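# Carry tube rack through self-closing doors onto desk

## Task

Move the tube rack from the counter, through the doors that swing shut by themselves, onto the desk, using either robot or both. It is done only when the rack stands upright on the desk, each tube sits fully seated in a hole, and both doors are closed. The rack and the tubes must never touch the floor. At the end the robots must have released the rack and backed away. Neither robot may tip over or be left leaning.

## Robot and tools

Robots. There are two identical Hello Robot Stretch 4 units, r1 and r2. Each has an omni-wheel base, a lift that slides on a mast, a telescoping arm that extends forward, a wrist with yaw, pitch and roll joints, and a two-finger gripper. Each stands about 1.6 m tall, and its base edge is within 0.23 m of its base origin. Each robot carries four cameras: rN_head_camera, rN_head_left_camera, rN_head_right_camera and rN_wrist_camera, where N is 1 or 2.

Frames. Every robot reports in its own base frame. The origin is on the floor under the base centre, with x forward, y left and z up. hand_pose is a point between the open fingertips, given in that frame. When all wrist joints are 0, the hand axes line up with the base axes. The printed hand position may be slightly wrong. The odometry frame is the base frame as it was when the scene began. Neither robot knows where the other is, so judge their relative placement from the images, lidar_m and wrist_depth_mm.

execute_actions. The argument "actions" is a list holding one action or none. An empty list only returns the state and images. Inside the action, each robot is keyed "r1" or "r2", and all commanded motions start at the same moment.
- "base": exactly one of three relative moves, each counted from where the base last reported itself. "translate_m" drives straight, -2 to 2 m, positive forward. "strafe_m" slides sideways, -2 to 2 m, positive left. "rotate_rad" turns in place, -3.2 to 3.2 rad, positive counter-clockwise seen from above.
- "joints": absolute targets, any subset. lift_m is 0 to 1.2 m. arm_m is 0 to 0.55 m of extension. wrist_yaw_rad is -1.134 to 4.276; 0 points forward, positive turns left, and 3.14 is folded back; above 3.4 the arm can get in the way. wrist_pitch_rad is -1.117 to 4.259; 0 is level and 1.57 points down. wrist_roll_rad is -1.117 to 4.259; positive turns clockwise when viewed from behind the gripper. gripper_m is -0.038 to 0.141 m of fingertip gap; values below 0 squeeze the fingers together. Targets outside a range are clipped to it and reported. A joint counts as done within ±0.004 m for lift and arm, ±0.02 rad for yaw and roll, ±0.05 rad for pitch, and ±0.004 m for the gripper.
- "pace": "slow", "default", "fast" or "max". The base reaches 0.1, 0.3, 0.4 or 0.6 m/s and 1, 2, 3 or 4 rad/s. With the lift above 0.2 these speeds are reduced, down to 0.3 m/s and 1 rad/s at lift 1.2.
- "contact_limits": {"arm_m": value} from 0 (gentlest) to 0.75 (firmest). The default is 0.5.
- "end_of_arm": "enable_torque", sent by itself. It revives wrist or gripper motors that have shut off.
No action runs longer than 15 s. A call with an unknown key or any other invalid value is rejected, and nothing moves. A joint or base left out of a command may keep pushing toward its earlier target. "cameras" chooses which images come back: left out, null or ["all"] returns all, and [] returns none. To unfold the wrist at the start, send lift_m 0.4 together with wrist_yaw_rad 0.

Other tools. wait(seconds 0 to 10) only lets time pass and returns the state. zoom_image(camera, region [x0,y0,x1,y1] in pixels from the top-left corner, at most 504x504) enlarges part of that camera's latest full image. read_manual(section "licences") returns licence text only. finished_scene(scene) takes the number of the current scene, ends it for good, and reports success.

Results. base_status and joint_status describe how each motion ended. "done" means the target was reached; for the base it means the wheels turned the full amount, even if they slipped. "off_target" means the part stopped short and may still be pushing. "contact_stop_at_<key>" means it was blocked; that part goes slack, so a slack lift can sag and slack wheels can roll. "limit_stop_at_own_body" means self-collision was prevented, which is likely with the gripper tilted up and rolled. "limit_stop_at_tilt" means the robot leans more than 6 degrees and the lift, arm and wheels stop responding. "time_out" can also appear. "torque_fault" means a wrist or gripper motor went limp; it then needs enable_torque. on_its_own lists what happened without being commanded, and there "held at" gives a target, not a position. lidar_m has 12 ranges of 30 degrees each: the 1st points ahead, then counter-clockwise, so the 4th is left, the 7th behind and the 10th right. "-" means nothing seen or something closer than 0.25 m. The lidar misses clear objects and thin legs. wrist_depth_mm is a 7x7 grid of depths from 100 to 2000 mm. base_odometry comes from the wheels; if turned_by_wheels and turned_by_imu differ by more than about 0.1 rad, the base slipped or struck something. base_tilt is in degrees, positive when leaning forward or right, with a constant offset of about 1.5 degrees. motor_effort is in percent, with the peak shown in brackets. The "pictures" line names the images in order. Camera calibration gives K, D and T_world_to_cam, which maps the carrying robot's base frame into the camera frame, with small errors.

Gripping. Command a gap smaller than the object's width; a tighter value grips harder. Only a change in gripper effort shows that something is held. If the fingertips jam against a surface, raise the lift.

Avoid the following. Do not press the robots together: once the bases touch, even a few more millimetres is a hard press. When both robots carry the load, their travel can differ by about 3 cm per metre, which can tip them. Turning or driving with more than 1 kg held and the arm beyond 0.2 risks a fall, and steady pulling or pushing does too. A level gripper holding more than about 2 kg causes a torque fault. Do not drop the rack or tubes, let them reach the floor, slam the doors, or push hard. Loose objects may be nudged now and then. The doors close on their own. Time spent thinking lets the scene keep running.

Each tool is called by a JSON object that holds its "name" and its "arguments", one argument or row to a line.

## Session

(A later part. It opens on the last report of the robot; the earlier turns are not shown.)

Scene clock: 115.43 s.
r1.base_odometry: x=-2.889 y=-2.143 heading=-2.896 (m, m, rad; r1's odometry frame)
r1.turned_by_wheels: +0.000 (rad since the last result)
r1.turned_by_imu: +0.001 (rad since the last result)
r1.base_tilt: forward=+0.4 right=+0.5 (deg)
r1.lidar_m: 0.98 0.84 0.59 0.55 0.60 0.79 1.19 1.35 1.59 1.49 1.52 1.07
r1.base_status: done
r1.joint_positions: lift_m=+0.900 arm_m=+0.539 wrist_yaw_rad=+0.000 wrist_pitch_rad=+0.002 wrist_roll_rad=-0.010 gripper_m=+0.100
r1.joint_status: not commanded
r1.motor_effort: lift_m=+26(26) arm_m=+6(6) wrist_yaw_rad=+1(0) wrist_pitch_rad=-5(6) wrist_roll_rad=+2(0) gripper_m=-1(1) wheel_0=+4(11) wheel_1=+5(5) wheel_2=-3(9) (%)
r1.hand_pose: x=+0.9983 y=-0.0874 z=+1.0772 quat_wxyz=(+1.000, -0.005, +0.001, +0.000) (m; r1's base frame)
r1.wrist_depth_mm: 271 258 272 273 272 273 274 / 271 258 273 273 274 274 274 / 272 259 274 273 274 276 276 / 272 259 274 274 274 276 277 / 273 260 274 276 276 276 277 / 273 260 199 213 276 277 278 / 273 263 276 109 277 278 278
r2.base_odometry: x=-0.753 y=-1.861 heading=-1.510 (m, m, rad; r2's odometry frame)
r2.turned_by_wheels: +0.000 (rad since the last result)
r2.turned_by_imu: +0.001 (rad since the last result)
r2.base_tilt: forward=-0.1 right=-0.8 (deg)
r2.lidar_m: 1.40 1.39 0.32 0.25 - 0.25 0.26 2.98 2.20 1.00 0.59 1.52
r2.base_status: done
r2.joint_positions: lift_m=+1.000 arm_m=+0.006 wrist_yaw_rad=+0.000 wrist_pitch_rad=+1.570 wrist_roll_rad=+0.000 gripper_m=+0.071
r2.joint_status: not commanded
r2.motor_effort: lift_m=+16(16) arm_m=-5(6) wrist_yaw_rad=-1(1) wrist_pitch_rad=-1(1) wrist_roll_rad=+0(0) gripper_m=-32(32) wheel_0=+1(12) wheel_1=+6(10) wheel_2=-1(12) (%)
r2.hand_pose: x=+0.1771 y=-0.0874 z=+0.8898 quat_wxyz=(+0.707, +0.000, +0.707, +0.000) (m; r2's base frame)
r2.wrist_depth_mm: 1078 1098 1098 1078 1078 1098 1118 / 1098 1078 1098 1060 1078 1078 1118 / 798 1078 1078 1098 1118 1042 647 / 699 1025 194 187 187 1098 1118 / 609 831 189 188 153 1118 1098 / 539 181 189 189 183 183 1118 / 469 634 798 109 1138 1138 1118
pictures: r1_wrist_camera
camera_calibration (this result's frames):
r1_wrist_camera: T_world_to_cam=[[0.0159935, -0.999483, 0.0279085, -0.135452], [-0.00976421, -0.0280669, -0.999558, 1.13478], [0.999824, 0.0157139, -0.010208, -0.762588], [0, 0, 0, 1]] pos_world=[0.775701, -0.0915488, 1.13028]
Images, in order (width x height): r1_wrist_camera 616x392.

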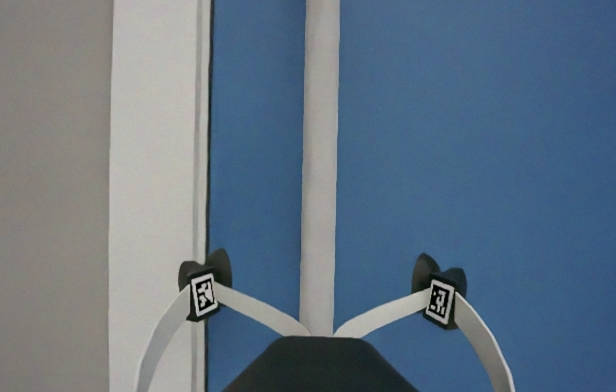

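{"name": "execute_actions", "arguments": {
  "actions": [
    {"r1":{"joints":{"gripper_m":-0.035,"arm_m":0.547}},"r2":{"base":{"translate_m":0.17},"pace":"slow"}}
  ],
  "cameras": []
}}

{"name": "execute_actions", "arguments": {
  "actions": [
    {"r1":{"base":{"translate_m":-0.12},"pace":"slow"},"r2":{"base":{"translate_m":0.17},"pace":"slow"}}
  ],
  "cameras": []
}}

{"name": "execute_actions", "arguments": {
  "actions": [
    {"r1":{"base":{"strafe_m":-0.05},"joints":{"arm_m":0.42},"pace":"slow"},"r2":{"base":{"translate_m":0.17},"pace":"slow"}}
  ],
  "cameras": []
}}

{"name": "execute_actions", "arguments": {
  "actions": [
    {"r1":{"base":{"strafe_m":-0.06},"joints":{"arm_m":0.3},"pace":"slow"},"r2":{"base":{"translate_m":0.19},"pace":"slow"}}
  ],
  "cameras": ["r1_wrist_camera","r2_head_left_camera"]
}}

Scene clock: 121.23 s.
r1.base_odometry: x=-2.889 y=-2.143 heading=-2.896 (m, m, rad; r1's odometry frame)
r1.turned_by_wheels: +0.000 (rad since the last result)
r1.turned_by_imu: +0.001 (rad since the last result)
r1.base_tilt: forward=+0.5 right=+0.3 (deg)
r1.lidar_m: 0.95 0.84 0.61 0.55 0.58 0.79 1.17 1.22 1.58 1.50 1.53 1.07
r1.base_status: not commanded
r1.joint_positions: lift_m=+0.900 arm_m=+0.546 wrist_yaw_rad=+0.001 wrist_pitch_rad=+0.002 wrist_roll_rad=-0.010 gripper_m=-0.034
r1.joint_status: all done
r1.motor_effort: lift_m=+26(26) arm_m=+4(9) wrist_yaw_rad=-2(14) wrist_pitch_rad=-5(7) wrist_roll_rad=+0(1) gripper_m=-15(18) wheel_0=+2(4) wheel_1=+3(5) wheel_2=+2(3) (%)
r1.hand_pose: x=+1.0058 y=-0.0872 z=+1.0772 quat_wxyz=(+1.000, -0.005, +0.001, +0.000) (m; r1's base frame)
r1.wrist_depth_mm: 263 251 251 251 253 255 256 / 264 251 251 252 254 255 256 / 264 252 252 253 255 256 257 / 265 252 253 254 255 256 257 / 266 253 254 200 256 257 258 / 267 253 183 188 181 258 259 / 266 254 254 109 257 257 260
r2.base_odometry: x=-0.742 y=-2.031 heading=-1.510 (m, m, rad; r2's odometry frame)
r2.turned_by_wheels: +0.000 (rad since the last result)
r2.turned_by_imu: +0.002 (rad since the last result)
r2.base_tilt: forward=-0.1 right=-0.8 (deg)
r2.lidar_m: 1.25 1.23 0.45 0.25 0.25 - 0.25 0.37 2.22 0.54 0.54 1.50
r2.base_status: done
r2.joint_positions: lift_m=+1.000 arm_m=+0.006 wrist_yaw_rad=+0.000 wrist_pitch_rad=+1.570 wrist_roll_rad=+0.000 gripper_m=+0.071
r2.joint_status: not commanded
r2.motor_effort: lift_m=+16(16) arm_m=-6(6) wrist_yaw_rad=-2(1) wrist_pitch_rad=+1(1) wrist_roll_rad=+0(0) gripper_m=-34(31) wheel_0=+1(6) wheel_1=+6(8) wheel_2=-2(8) (%)
r2.hand_pose: x=+0.1771 y=-0.0874 z=+0.8898 quat_wxyz=(+0.707, +0.000, +0.707, +0.000) (m; r2's base frame)
r2.wrist_depth_mm: 1098 1078 1098 1098 1078 1098 1098 / 1078 1098 1098 1078 1118 1078 1118 / 1078 1078 1078 1098 1098 1098 1098 / 891 1118 193 188 188 1025 1025 / 750 960 189 187 145 1118 647 / 615 181 188 188 183 183 1118 / 517 661 759 109 1118 1098 1118
pictures: none
No camera images: the call's "cameras" was empty. Leave "cameras" out to get every camera's image.

Scene clock: 124.20 s.
r1.base_odometry: x=-2.773 y=-2.114 heading=-2.899 (m, m, rad; r1's odometry frame)
r1.turned_by_wheels: -0.003 (rad since the last result)
r1.turned_by_imu: -0.004 (rad since the last result)
r1.base_tilt: forward=+0.4 right=+0.3 (deg)
r1.lidar_m: 0.93 0.83 0.60 0.54 0.57 0.78 1.07 0.96 1.48 1.49 1.58 1.11
r1.base_status: done
r1.joint_positions: lift_m=+0.900 arm_m=+0.546 wrist_yaw_rad=-0.012 wrist_pitch_rad=+0.002 wrist_roll_rad=-0.010 gripper_m=-0.034
r1.joint_status: not commanded
r1.on_its_own: wrist_yaw_rad is at rest, and its effort (+35) is outside its rest range (-13 to +13)
r1.motor_effort: lift_m=+26(26) arm_m=+4(4) wrist_yaw_rad=+35(36) wrist_pitch_rad=-6(6) wrist_roll_rad=+2(1) gripper_m=-20(19) wheel_0=-21(20) wheel_1=-14(15) wheel_2=-7(10) (%)
r1.hand_pose: x=+1.0047 y=-0.0909 z=+1.0772 quat_wxyz=(+1.000, -0.005, +0.001, -0.006) (m; r1's base frame)
r1.wrist_depth_mm: 377 379 238 242 258 272 285 / 377 379 237 243 259 273 286 / 379 379 237 244 259 274 287 / 379 382 237 245 260 276 289 / 379 382 238 243 262 277 290 / 379 384 234 186 182 274 290 / 382 384 237 109 265 272 293
r2.base_odometry: x=-0.732 y=-2.200 heading=-1.509 (m, m, rad; r2's odometry frame)
r2.turned_by_wheels: +0.000 (rad since the last result)
r2.turned_by_imu: +0.001 (rad since the last result)
r2.base_tilt: forward=-0.1 right=-0.8 (deg)
r2.lidar_m: 1.03 0.92 1.05 0.36 0.25 0.25 - 0.25 0.45 0.51 1.11 1.49
r2.base_status: done
r2.joint_positions: lift_m=+1.000 arm_m=+0.006 wrist_yaw_rad=+0.000 wrist_pitch_rad=+1.570 wrist_roll_rad=+0.000 gripper_m=+0.071
r2.joint_status: not commanded
r2.motor_effort: lift_m=+16(16) arm_m=-6(6) wrist_yaw_rad=-2(2) wrist_pitch_rad=+2(2) wrist_roll_rad=+0(0) gripper_m=-31(33) wheel_0=+3(6) wheel_1=+5(7) wheel_2=-2(9) (%)
r2.hand_pose: x=+0.1771 y=-0.0874 z=+0.8898 quat_wxyz=(+0.707, +0.000, +0.707, +0.000) (m; r2's base frame)
r2.wrist_depth_mm: 1060 1078 1118 1098 1078 1098 1098 / 1098 1098 1098 1060 1118 1098 1078 / 1098 1098 1098 1098 1098 1078 1118 / 1078 1118 194 188 187 1098 1118 / 1025 1098 189 187 144 1098 1078 / 768 181 189 189 182 182 691 / 640 750 798 109 1118 1138 654
pictures: none
No camera images: the call's "cameras" was empty. Leave "cameras" out to get every camera's image.

Scene clock: 127.17 s.
r1.base_odometry: x=-2.785 y=-2.066 heading=-2.900 (m, m, rad; r1's odometry frame)
r1.turned_by_wheels: -0.001 (rad since the last result)
r1.turned_by_imu: +0.000 (rad since the last result)
r1.base_tilt: forward=+0.6 right=+0.4 (deg)
r1.lidar_m: 0.84 0.91 0.63 0.61 0.64 0.85 0.88 0.79 1.47 1.45 1.49 1.00
r1.base_status: done
r1.joint_positions: lift_m=+0.900 arm_m=+0.422 wrist_yaw_rad=-0.009 wrist_pitch_rad=+0.002 wrist_roll_rad=-0.010 gripper_m=-0.034
r1.joint_status: all done
r1.on_its_own: wrist_yaw_rad is at rest, and its effort (+28) is outside its rest range (-13 to +13)
r1.motor_effort: lift_m=+26(26) arm_m=-10(13) wrist_yaw_rad=+28(34) wrist_pitch_rad=-7(6) wrist_roll_rad=-1(1) gripper_m=-19(18) wheel_0=-10(12) wheel_1=-4(16) wheel_2=-3(6) (%)
r1.hand_pose: x=+0.8803 y=-0.0901 z=+1.0771 quat_wxyz=(+1.000, -0.005, +0.001, -0.005) (m; r1's base frame)
r1.wrist_depth_mm: 500 500 223 237 268 297 330 / 500 504 224 238 268 300 332 / 500 504 224 238 270 300 334 / 504 500 226 236 271 301 334 / 504 508 226 213 271 303 338 / 504 508 182 183 183 303 340 / 504 508 225 109 278 291 342
r2.base_odometry: x=-0.721 y=-2.370 heading=-1.509 (m, m, rad; r2's odometry frame)
r2.turned_by_wheels: +0.000 (rad since the last result)
r2.turned_by_imu: +0.001 (rad since the last result)
r2.base_tilt: forward=-0.1 right=-0.8 (deg)
r2.lidar_m: 0.85 0.76 1.05 0.63 0.31 0.25 0.25 0.25 0.30 0.55 1.10 1.50
r2.base_status: done
r2.joint_positions: lift_m=+1.000 arm_m=+0.006 wrist_yaw_rad=+0.000 wrist_pitch_rad=+1.570 wrist_roll_rad=+0.000 gripper_m=+0.071
r2.joint_status: not commanded
r2.motor_effort: lift_m=+16(16) arm_m=-5(6) wrist_yaw_rad=-1(0) wrist_pitch_rad=+1(1) wrist_roll_rad=+0(0) gripper_m=-34(34) wheel_0=+5(11) wheel_1=+4(4) wheel_2=-5(10) (%)
r2.hand_pose: x=+0.1771 y=-0.0874 z=+0.8898 quat_wxyz=(+0.707, +0.000, +0.707, +0.000) (m; r2's base frame)
r2.wrist_depth_mm: 1078 1078 1078 1060 1078 1118 1098 / 1098 1078 1098 1078 1118 1078 1098 / 1060 1118 1098 1078 1098 1118 1118 / 1098 1078 194 187 188 1118 1118 / 1098 1078 189 187 142 1078 1098 / 1060 181 189 189 189 183 1098 / 788 946 904 109 960 891 788
pictures: none
No camera images: the call's "cameras" was empty. Leave "cameras" out to get every camera's image.

Scene clock: 130.33 s.
r1.base_odometry: x=-2.800 y=-2.007 heading=-2.903 (m, m, rad; r1's odometry frame)
r1.turned_by_wheels: -0.002 (rad since the last result)
r1.turned_by_imu: -0.015 (rad since the last result)
r1.base_tilt: forward=+0.6 right=+0.3 (deg)
r1.lidar_m: 0.70 1.01 0.73 0.65 0.67 0.91 0.84 0.59 0.69 1.40 1.45 0.87
r1.base_status: done
r1.joint_positions: lift_m=+0.900 arm_m=+0.302 wrist_yaw_rad=-0.012 wrist_pitch_rad=+0.003 wrist_roll_rad=-0.010 gripper_m=-0.034
r1.joint_status: all done
r1.on_its_own: wrist_yaw_rad is at rest, and its effort (+35) is outside its rest range (-13 to +13)
r1.motor_effort: lift_m=+26(26) arm_m=-12(12) wrist_yaw_rad=+35(38) wrist_pitch_rad=-9(9) wrist_roll_rad=+0(3) gripper_m=-23(24) wheel_0=-20(20) wheel_1=-8(13) wheel_2=-3(4) (%)
r1.hand_pose: x=+0.7604 y=-0.0909 z=+1.0770 quat_wxyz=(+1.000, -0.005, +0.001, -0.006) (m; r1's base frame)
r1.wrist_depth_mm: 609 609 212 233 286 347 430 / 609 615 213 234 287 347 430 / 615 609 213 236 289 349 430 / 609 609 214 236 290 351 436 / 615 609 216 233 291 353 439 / 615 615 204 185 181 347 442 / 615 615 213 109 303 329 449
r2.base_odometry: x=-0.710 y=-2.559 heading=-1.509 (m, m, rad; r2's odometry frame)
r2.turned_by_wheels: +0.000 (rad since the last result)
r2.turned_by_imu: +0.001 (rad since the last result)
r2.base_tilt: forward=-0.1 right=-0.8 (deg)
r2.lidar_m: 0.65 0.57 1.03 0.99 0.57 0.44 0.41 0.41 0.56 1.06 1.08 1.51
r2.base_status: done
r2.joint_positions: lift_m=+1.000 arm_m=+0.006 wrist_yaw_rad=+0.000 wrist_pitch_rad=+1.570 wrist_roll_rad=+0.000 gripper_m=+0.071
r2.joint_status: not commanded
r2.motor_effort: lift_m=+16(16) arm_m=-6(6) wrist_yaw_rad=-2(1) wrist_pitch_rad=-1(1) wrist_roll_rad=-1(1) gripper_m=-31(31) wheel_0=+4(4) wheel_1=+5(7) wheel_2=-3(8) (%)
r2.hand_pose: x=+0.1771 y=-0.0874 z=+0.8898 quat_wxyz=(+0.707, +0.000, +0.707, +0.000) (m; r2's base frame)
r2.wrist_depth_mm: 1098 878 1060 1098 1078 1060 1118 / 1078 1098 1078 1098 1098 1118 1078 / 1078 1098 1078 1098 1098 1078 1118 / 1098 1078 194 187 187 1098 1118 / 1098 1098 189 187 147 1118 1118 / 1118 181 188 189 189 183 1118 / 1060 1118 1118 108 1118 1078 1118
pictures: r1_wrist_camera, r2_head_left_camera
camera_calibration (this result's frames):
r1_wrist_camera: T_world_to_cam=[[0.00373769, -0.999604, 0.0278947, -0.125853], [-0.0108945, -0.0279339, -0.99955, 1.133], [0.999934, 0.00343211, -0.0109946, -0.525068], [0, 0, 0, 1]] pos_world=[0.537847, -0.0923524, 1.13023]
Images, in order (width x height): r1_wrist_camera 616x392, r2_head_left_camera 420x672.

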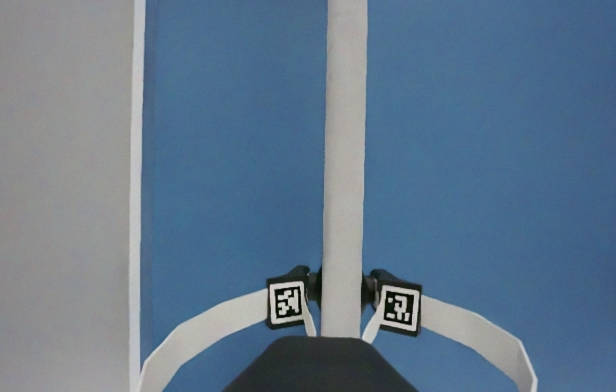

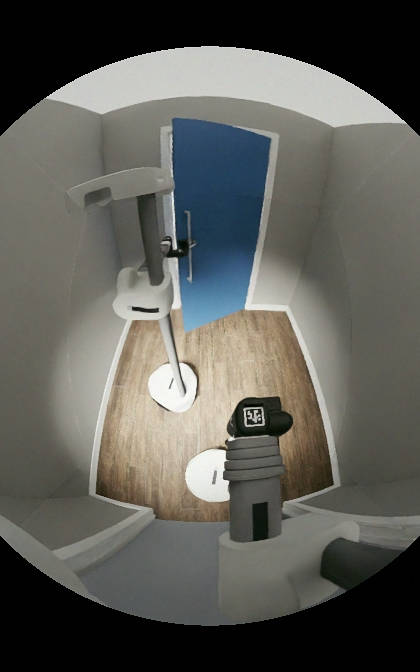

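Radius smaller (~0.76).

{"name": "execute_actions", "arguments": {
  "actions": [
    {"r1":{"base":{"strafe_m":-0.26},"joints":{"arm_m":0.09},"pace":"slow"},"r2":{"base":{"strafe_m":0.62}}}
  ],
  "cameras": []
}}

{"name": "execute_actions", "arguments": {
  "actions": [
    {"r1":{"base":{"strafe_m":-0.12},"joints":{"arm_m":0.05},"pace":"slow"}}
  ],
  "cameras": ["r1_wrist_camera","r2_head_right_camera"]
}}

Scene clock: 135.87 s.
r1.base_odometry: x=-2.861 y=-1.755 heading=-2.902 (m, m, rad; r1's odometry frame)
r1.turned_by_wheels: +0.001 (rad since the last result)
r1.turned_by_imu: -0.030 (rad since the last result)
r1.base_tilt: forward=+0.7 right=+0.2 (deg)
r1.lidar_m: 0.46 1.18 0.99 0.91 0.94 0.62 1.13 1.16 1.23 1.15 1.19 0.91
r1.base_status: done
r1.joint_positions: lift_m=+0.900 arm_m=+0.091 wrist_yaw_rad=+0.007 wrist_pitch_rad=+0.003 wrist_roll_rad=-0.010 gripper_m=-0.035
r1.joint_status: all done
r1.on_its_own: wrist_yaw_rad is at rest, and its effort (-19) is outside its rest range (-13 to +13)
r1.motor_effort: lift_m=+26(26) arm_m=-6(15) wrist_yaw_rad=-19(34) wrist_pitch_rad=-9(14) wrist_roll_rad=+3(1) gripper_m=-19(24) wheel_0=+7(16) wheel_1=-2(14) wheel_2=+3(5) (%)
r1.hand_pose: x=+0.5511 y=-0.0855 z=+1.0768 quat_wxyz=(+1.000, -0.005, +0.002, +0.003) (m; r1's base frame)
r1.wrist_depth_mm: 176 174 217 253 433 854 878 / 496 175 218 254 433 866 878 / 500 176 220 257 439 866 891 / 500 177 221 258 439 866 891 / 500 177 222 211 445 866 891 / 504 173 181 184 182 878 891 / 178 168 216 109 496 654 904
r2.base_odometry: x=-0.091 y=-2.521 heading=-1.509 (m, m, rad; r2's odometry frame)
r2.turned_by_wheels: +0.000 (rad since the last result)
r2.turned_by_imu: -0.001 (rad since the last result)
r2.base_tilt: forward=-0.1 right=-0.8 (deg)
r2.lidar_m: 1.63 0.55 0.38 0.36 0.40 0.37 0.34 0.34 0.59 1.24 0.73 0.66
r2.base_status: done
r2.joint_positions: lift_m=+1.000 arm_m=+0.006 wrist_yaw_rad=+0.000 wrist_pitch_rad=+1.570 wrist_roll_rad=+0.000 gripper_m=+0.071
r2.joint_status: not commanded
r2.motor_effort: lift_m=+16(16) arm_m=-6(6) wrist_yaw_rad=-2(1) wrist_pitch_rad=+2(0) wrist_roll_rad=+0(1) gripper_m=-32(34) wheel_0=-3(12) wheel_1=+1(12) wheel_2=+0(3) (%)
r2.hand_pose: x=+0.1771 y=-0.0874 z=+0.8898 quat_wxyz=(+0.707, +0.000, +0.707, +0.000) (m; r2's base frame)
r2.wrist_depth_mm: 683 1025 1078 1078 1042 878 1098 / 691 1008 1098 1078 1098 1118 1098 / 691 976 1078 1098 1098 1118 1118 / 691 1008 194 188 187 1118 1118 / 699 976 189 187 142 1118 1118 / 691 182 189 189 189 182 1118 / 647 1025 1078 109 1138 1138 1138
pictures: none
No camera images: the call's "cameras" was empty. Leave "cameras" out to get every camera's image.

Scene clock: 138.20 s.
r1.base_odometry: x=-2.889 y=-1.638 heading=-2.901 (m, m, rad; r1's odometry frame)
r1.turned_by_wheels: +0.001 (rad since the last result)
r1.turned_by_imu: +0.002 (rad since the last result)
r1.base_tilt: forward=+0.4 right=+0.2 (deg)
r1.lidar_m: 0.39 1.22 1.09 1.02 0.71 0.70 1.12 1.16 1.11 1.02 1.05 1.14
r1.base_status: done
r1.joint_positions: lift_m=+0.900 arm_m=+0.051 wrist_yaw_rad=+0.007 wrist_pitch_rad=+0.002 wrist_roll_rad=-0.010 gripper_m=-0.035
r1.joint_status: all done
r1.on_its_own: wrist_yaw_rad is at rest, and its effort (-18) is outside its rest range (-13 to +13)
r1.motor_effort: lift_m=+26(26) arm_m=-6(16) wrist_yaw_rad=-18(25) wrist_pitch_rad=-8(14) wrist_roll_rad=+0(3) gripper_m=-16(24) wheel_0=+8(6) wheel_1=-1(12) wheel_2=+2(3) (%)
r1.hand_pose: x=+0.5110 y=-0.0855 z=+1.0771 quat_wxyz=(+1.000, -0.005, +0.001, +0.003) (m; r1's base frame)
r1.wrist_depth_mm: 138 162 214 171 603 917 931 / 138 163 216 170 615 917 931 / 138 163 216 172 615 917 931 / 138 164 219 267 627 931 946 / 139 165 219 206 634 931 931 / 139 160 182 186 182 931 960 / 140 154 212 109 768 917 931
r2.base_odometry: x=-0.091 y=-2.521 heading=-1.509 (m, m, rad; r2's odometry frame)
r2.turned_by_wheels: +0.000 (rad since the last result)
r2.turned_by_imu: +0.001 (rad since the last result)
r2.base_tilt: forward=-0.1 right=-0.9 (deg)
r2.lidar_m: 1.64 0.53 0.40 0.36 0.38 0.37 0.33 0.34 0.60 1.22 0.73 0.73
r2.base_status: not commanded
r2.joint_positions: lift_m=+1.000 arm_m=+0.006 wrist_yaw_rad=+0.000 wrist_pitch_rad=+1.570 wrist_roll_rad=+0.000 gripper_m=+0.071
r2.joint_status: not commanded
r2.motor_effort: lift_m=+16(16) arm_m=-6(6) wrist_yaw_rad=-1(1) wrist_pitch_rad=+0(1) wrist_roll_rad=-1(0) gripper_m=-33(33) wheel_0=-4(4) wheel_1=+1(0) wheel_2=+0(0) (%)
r2.hand_pose: x=+0.1771 y=-0.0874 z=+0.8898 quat_wxyz=(+0.707, +0.000, +0.707, +0.000) (m; r2's base frame)
r2.wrist_depth_mm: 683 1025 1078 1098 1060 878 891 / 691 1025 1098 1118 1098 1118 1098 / 691 1025 1098 1098 1118 1098 1098 / 699 1025 194 187 187 1118 1118 / 691 960 189 188 149 1138 1098 / 699 182 188 189 189 182 1118 / 647 1025 1098 109 1098 1118 1138
pictures: r1_wrist_camera, r2_head_right_camera
camera_calibration (this result's frames):
r1_wrist_camera: T_world_to_cam=[[0.0224852, -0.999358, 0.027905, -0.129087], [-0.0098539, -0.0281323, -0.999556, 1.13004], [0.999699, 0.0222003, -0.0104801, -0.274513], [0, 0, 0, 1]] pos_world=[0.288468, -0.0911189, 1.13026]
Images, in order (width x height): r1_wrist_camera 616x392, r2_head_right_camera 420x672.

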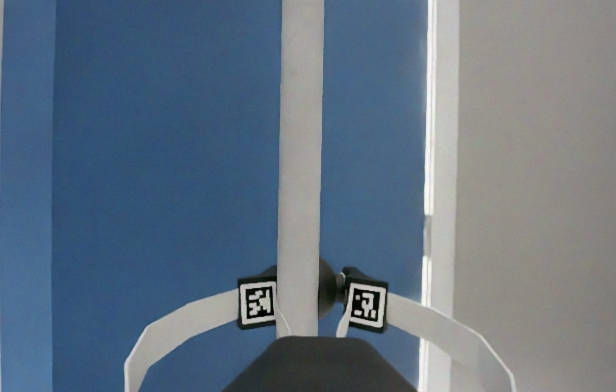

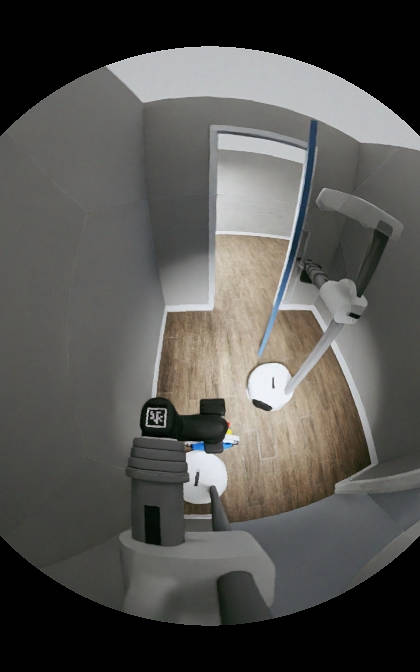

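Wall is ~1.88 ahead.

{"name": "execute_actions", "arguments": {
  "actions": [
    {"r2":{"base":{"translate_m":1.52}}}
  ],
  "cameras": []
}}

{"name": "execute_actions", "arguments": {
  "actions": [
    {"r2":{"base":{"strafe_m":-0.48}}}
  ],
  "cameras": ["r2_head_left_camera"]
}}

Scene clock: 146.27 s.
r1.base_odometry: x=-2.889 y=-1.638 heading=-2.901 (m, m, rad; r1's odometry frame)
r1.turned_by_wheels: +0.000 (rad since the last result)
r1.turned_by_imu: +0.001 (rad since the last result)
r1.base_tilt: forward=+0.7 right=+0.3 (deg)
r1.lidar_m: 0.40 0.78 0.83 1.03 1.05 1.18 1.12 1.16 1.10 1.03 1.05 1.16
r1.base_status: not commanded
r1.joint_positions: lift_m=+0.900 arm_m=+0.051 wrist_yaw_rad=+0.006 wrist_pitch_rad=+0.002 wrist_roll_rad=-0.010 gripper_m=-0.035
r1.joint_status: not commanded
r1.on_its_own: wrist_yaw_rad is at rest, and its effort (-16) is outside its rest range (-13 to +13)
r1.motor_effort: lift_m=+26(26) arm_m=-6(6) wrist_yaw_rad=-16(19) wrist_pitch_rad=-5(9) wrist_roll_rad=+0(1) gripper_m=-14(15) wheel_0=+8(8) wheel_1=-1(1) wheel_2=+2(2) (%)
r1.hand_pose: x=+0.5110 y=-0.0856 z=+1.0771 quat_wxyz=(+1.000, -0.005, +0.001, +0.003) (m; r1's base frame)
r1.wrist_depth_mm: 138 160 213 260 603 917 931 / 138 161 214 172 609 917 931 / 138 162 215 171 621 931 946 / 138 163 217 171 627 931 946 / 138 163 218 173 634 931 946 / 139 158 181 186 182 931 946 / 139 153 211 109 768 917 946
r2.base_odometry: x=+0.004 y=-4.038 heading=-1.508 (m, m, rad; r2's odometry frame)
r2.turned_by_wheels: +0.000 (rad since the last result)
r2.turned_by_imu: +0.004 (rad since the last result)
r2.base_tilt: forward=-0.1 right=-0.8 (deg)
r2.lidar_m: 0.33 0.35 0.43 0.39 0.42 0.58 1.56 0.80 0.70 0.73 0.97 0.35
r2.base_status: done
r2.joint_positions: lift_m=+1.000 arm_m=+0.006 wrist_yaw_rad=+0.000 wrist_pitch_rad=+1.570 wrist_roll_rad=+0.000 gripper_m=+0.071
r2.joint_status: not commanded
r2.motor_effort: lift_m=+16(16) arm_m=-6(6) wrist_yaw_rad=-1(1) wrist_pitch_rad=-2(3) wrist_roll_rad=+0(0) gripper_m=-33(31) wheel_0=+3(4) wheel_1=+2(7) wheel_2=-2(13) (%)
r2.hand_pose: x=+0.1771 y=-0.0874 z=+0.8898 quat_wxyz=(+0.707, +0.000, +0.707, +0.000) (m; r2's base frame)
r2.wrist_depth_mm: 319 317 317 315 282 1098 1118 / 504 500 500 492 1098 1078 1098 / 723 931 1042 1025 1098 1118 1098 / 732 1078 194 187 186 1118 1118 / 732 1008 189 189 148 1138 1078 / 732 181 189 189 183 182 946 / 683 1078 1098 109 1118 1118 878
pictures: none
No camera images: the call's "cameras" was empty. Leave "cameras" out to get every camera's image.

Scene clock: 149.20 s.
r1.base_odometry: x=-2.889 y=-1.638 heading=-2.901 (m, m, rad; r1's odometry frame)
r1.turned_by_wheels: +0.000 (rad since the last result)
r1.turned_by_imu: +0.000 (rad since the last result)
r1.base_tilt: forward=+0.4 right=+0.2 (deg)
r1.lidar_m: 0.39 0.61 1.11 1.03 1.07 1.16 1.11 1.14 1.11 1.02 1.05 1.14
r1.base_status: not commanded
r1.joint_positions: lift_m=+0.900 arm_m=+0.051 wrist_yaw_rad=+0.006 wrist_pitch_rad=+0.002 wrist_roll_rad=-0.010 gripper_m=-0.035
r1.joint_status: not commanded
r1.on_its_own: wrist_yaw_rad is at rest, and its effort (-20) is outside its rest range (-13 to +13)
r1.motor_effort: lift_m=+26(26) arm_m=-6(6) wrist_yaw_rad=-20(16) wrist_pitch_rad=-7(6) wrist_roll_rad=-1(1) gripper_m=-16(11) wheel_0=+8(8) wheel_1=-2(2) wheel_2=+2(2) (%)
r1.hand_pose: x=+0.5110 y=-0.0856 z=+1.0771 quat_wxyz=(+1.000, -0.005, +0.001, +0.003) (m; r1's base frame)
r1.wrist_depth_mm: 138 160 213 262 597 917 931 / 138 161 214 172 609 917 931 / 138 162 216 171 615 917 931 / 138 163 217 171 621 931 931 / 138 164 218 173 634 917 946 / 139 158 181 186 182 931 946 / 139 153 211 109 768 917 946
r2.base_odometry: x=-0.475 y=-4.067 heading=-1.509 (m, m, rad; r2's odometry frame)
r2.turned_by_wheels: +0.000 (rad since the last result)
r2.turned_by_imu: +0.001 (rad since the last result)
r2.base_tilt: forward=-0.1 right=-0.8 (deg)
r2.lidar_m: 3.60 0.42 0.51 0.86 0.91 1.26 0.58 0.30 0.28 0.28 0.40 3.11
r2.base_status: done
r2.joint_positions: lift_m=+1.000 arm_m=+0.006 wrist_yaw_rad=+0.000 wrist_pitch_rad=+1.570 wrist_roll_rad=+0.000 gripper_m=+0.071
r2.joint_status: not commanded
r2.motor_effort: lift_m=+16(16) arm_m=-6(6) wrist_yaw_rad=-2(0) wrist_pitch_rad=-1(1) wrist_roll_rad=+0(0) gripper_m=-31(31) wheel_0=+2(11) wheel_1=-2(11) wheel_2=+0(2) (%)
r2.hand_pose: x=+0.1771 y=-0.0874 z=+0.8898 quat_wxyz=(+0.707, +0.000, +0.707, +0.000) (m; r2's base frame)
r2.wrist_depth_mm: 535 1078 1078 1098 1078 1118 1098 / 564 798 1078 1098 1078 1098 683 / 1098 1098 1098 1098 1098 904 591 / 1098 1098 194 188 186 699 525 / 1118 1098 189 188 148 615 480 / 1138 181 188 189 190 182 436 / 1118 1118 1098 109 668 508 399
pictures: r2_head_left_camera
Images, in order (width x height): r2_head_left_camera 420x672.

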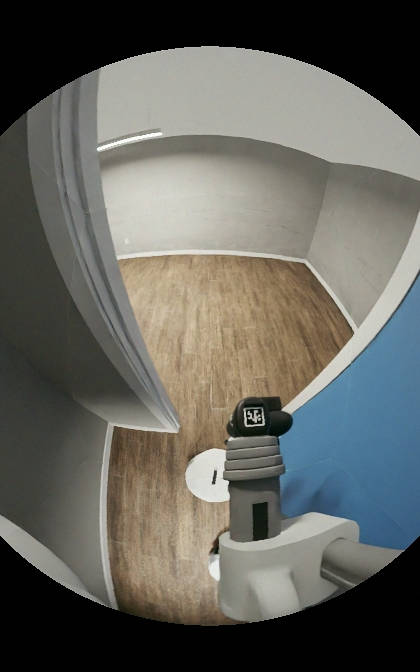

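Jamb ~0.29 away; fine.

{"name": "execute_actions", "arguments": {
  "actions": [
    {"r2":{"base":{"translate_m":0.03,"strafe_m":null}}}
  ],
  "cameras": []
}}

{"name": "execute_actions", "arguments": {
  "actions": [
    {"r2":{"base":{"translate_m":1.0}}}
  ],
  "cameras": ["r2_head_left_camera"]
}}


Scene clock: 155.90 s.
r1.base_odometry: x=-2.889 y=-1.638 heading=-2.901 (m, m, rad; r1's odometry frame)
r1.turned_by_wheels: +0.000 (rad since the last result)
r1.turned_by_imu: +0.001 (rad since the last result)
r1.base_tilt: forward=+0.4 right=+0.3 (deg)
r1.lidar_m: 0.40 1.23 1.12 1.03 1.05 1.17 1.12 1.16 1.12 1.03 1.06 1.19
r1.base_status: not commanded
r1.joint_positions: lift_m=+0.900 arm_m=+0.051 wrist_yaw_rad=+0.006 wrist_pitch_rad=+0.002 wrist_roll_rad=-0.010 gripper_m=-0.035
r1.joint_status: not commanded
r1.on_its_own: wrist_yaw_rad is at rest, and its effort (-17) is outside its rest range (-13 to +13)
r1.motor_effort: lift_m=+26(26) arm_m=-6(6) wrist_yaw_rad=-17(20) wrist_pitch_rad=-6(6) wrist_roll_rad=+4(1) gripper_m=-14(16) wheel_0=+8(8) wheel_1=-2(2) wheel_2=+2(2) (%)
r1.hand_pose: x=+0.5110 y=-0.0856 z=+1.0771 quat_wxyz=(+1.000, -0.005, +0.001, +0.003) (m; r1's base frame)
r1.wrist_depth_mm: 138 160 213 260 603 917 931 / 138 161 214 172 609 917 931 / 138 162 216 171 615 917 931 / 138 163 216 171 621 931 931 / 138 164 218 173 634 931 946 / 139 158 181 185 182 931 931 / 139 153 211 109 778 917 946
r2.base_odometry: x=-0.413 y=-5.065 heading=-1.508 (m, m, rad; r2's odometry frame)
r2.turned_by_wheels: +0.001 (rad since the last result)
r2.turned_by_imu: +0.003 (rad since the last result)
r2.base_tilt: forward=-0.1 right=-0.9 (deg)
r2.lidar_m: 2.61 2.72 1.85 1.77 0.75 0.58 1.11 0.79 0.76 1.86 2.27 2.72
r2.base_status: done
r2.joint_positions: lift_m=+1.000 arm_m=+0.006 wrist_yaw_rad=+0.000 wrist_pitch_rad=+1.570 wrist_roll_rad=+0.000 gripper_m=+0.071
r2.joint_status: not commanded
r2.motor_effort: lift_m=+16(16) arm_m=-6(6) wrist_yaw_rad=-2(1) wrist_pitch_rad=+2(0) wrist_roll_rad=+0(0) gripper_m=-32(34) wheel_0=+5(10) wheel_1=+4(5) wheel_2=-2(12) (%)
r2.hand_pose: x=+0.1771 y=-0.0874 z=+0.8898 quat_wxyz=(+0.707, +0.000, +0.707, +0.000) (m; r2's base frame)
r2.wrist_depth_mm: 1078 1098 1078 1098 1098 1098 1078 / 1078 1118 1098 1078 1098 1118 1118 / 1078 1118 1098 1078 1078 1098 1118 / 1098 1118 194 187 185 1118 1118 / 1098 1098 189 188 143 1118 1098 / 1098 182 189 189 189 182 1138 / 1138 1118 1138 109 1138 1138 1138
pictures: r2_head_left_camera
Images, in order (width x height): r2_head_left_camera 420x672.

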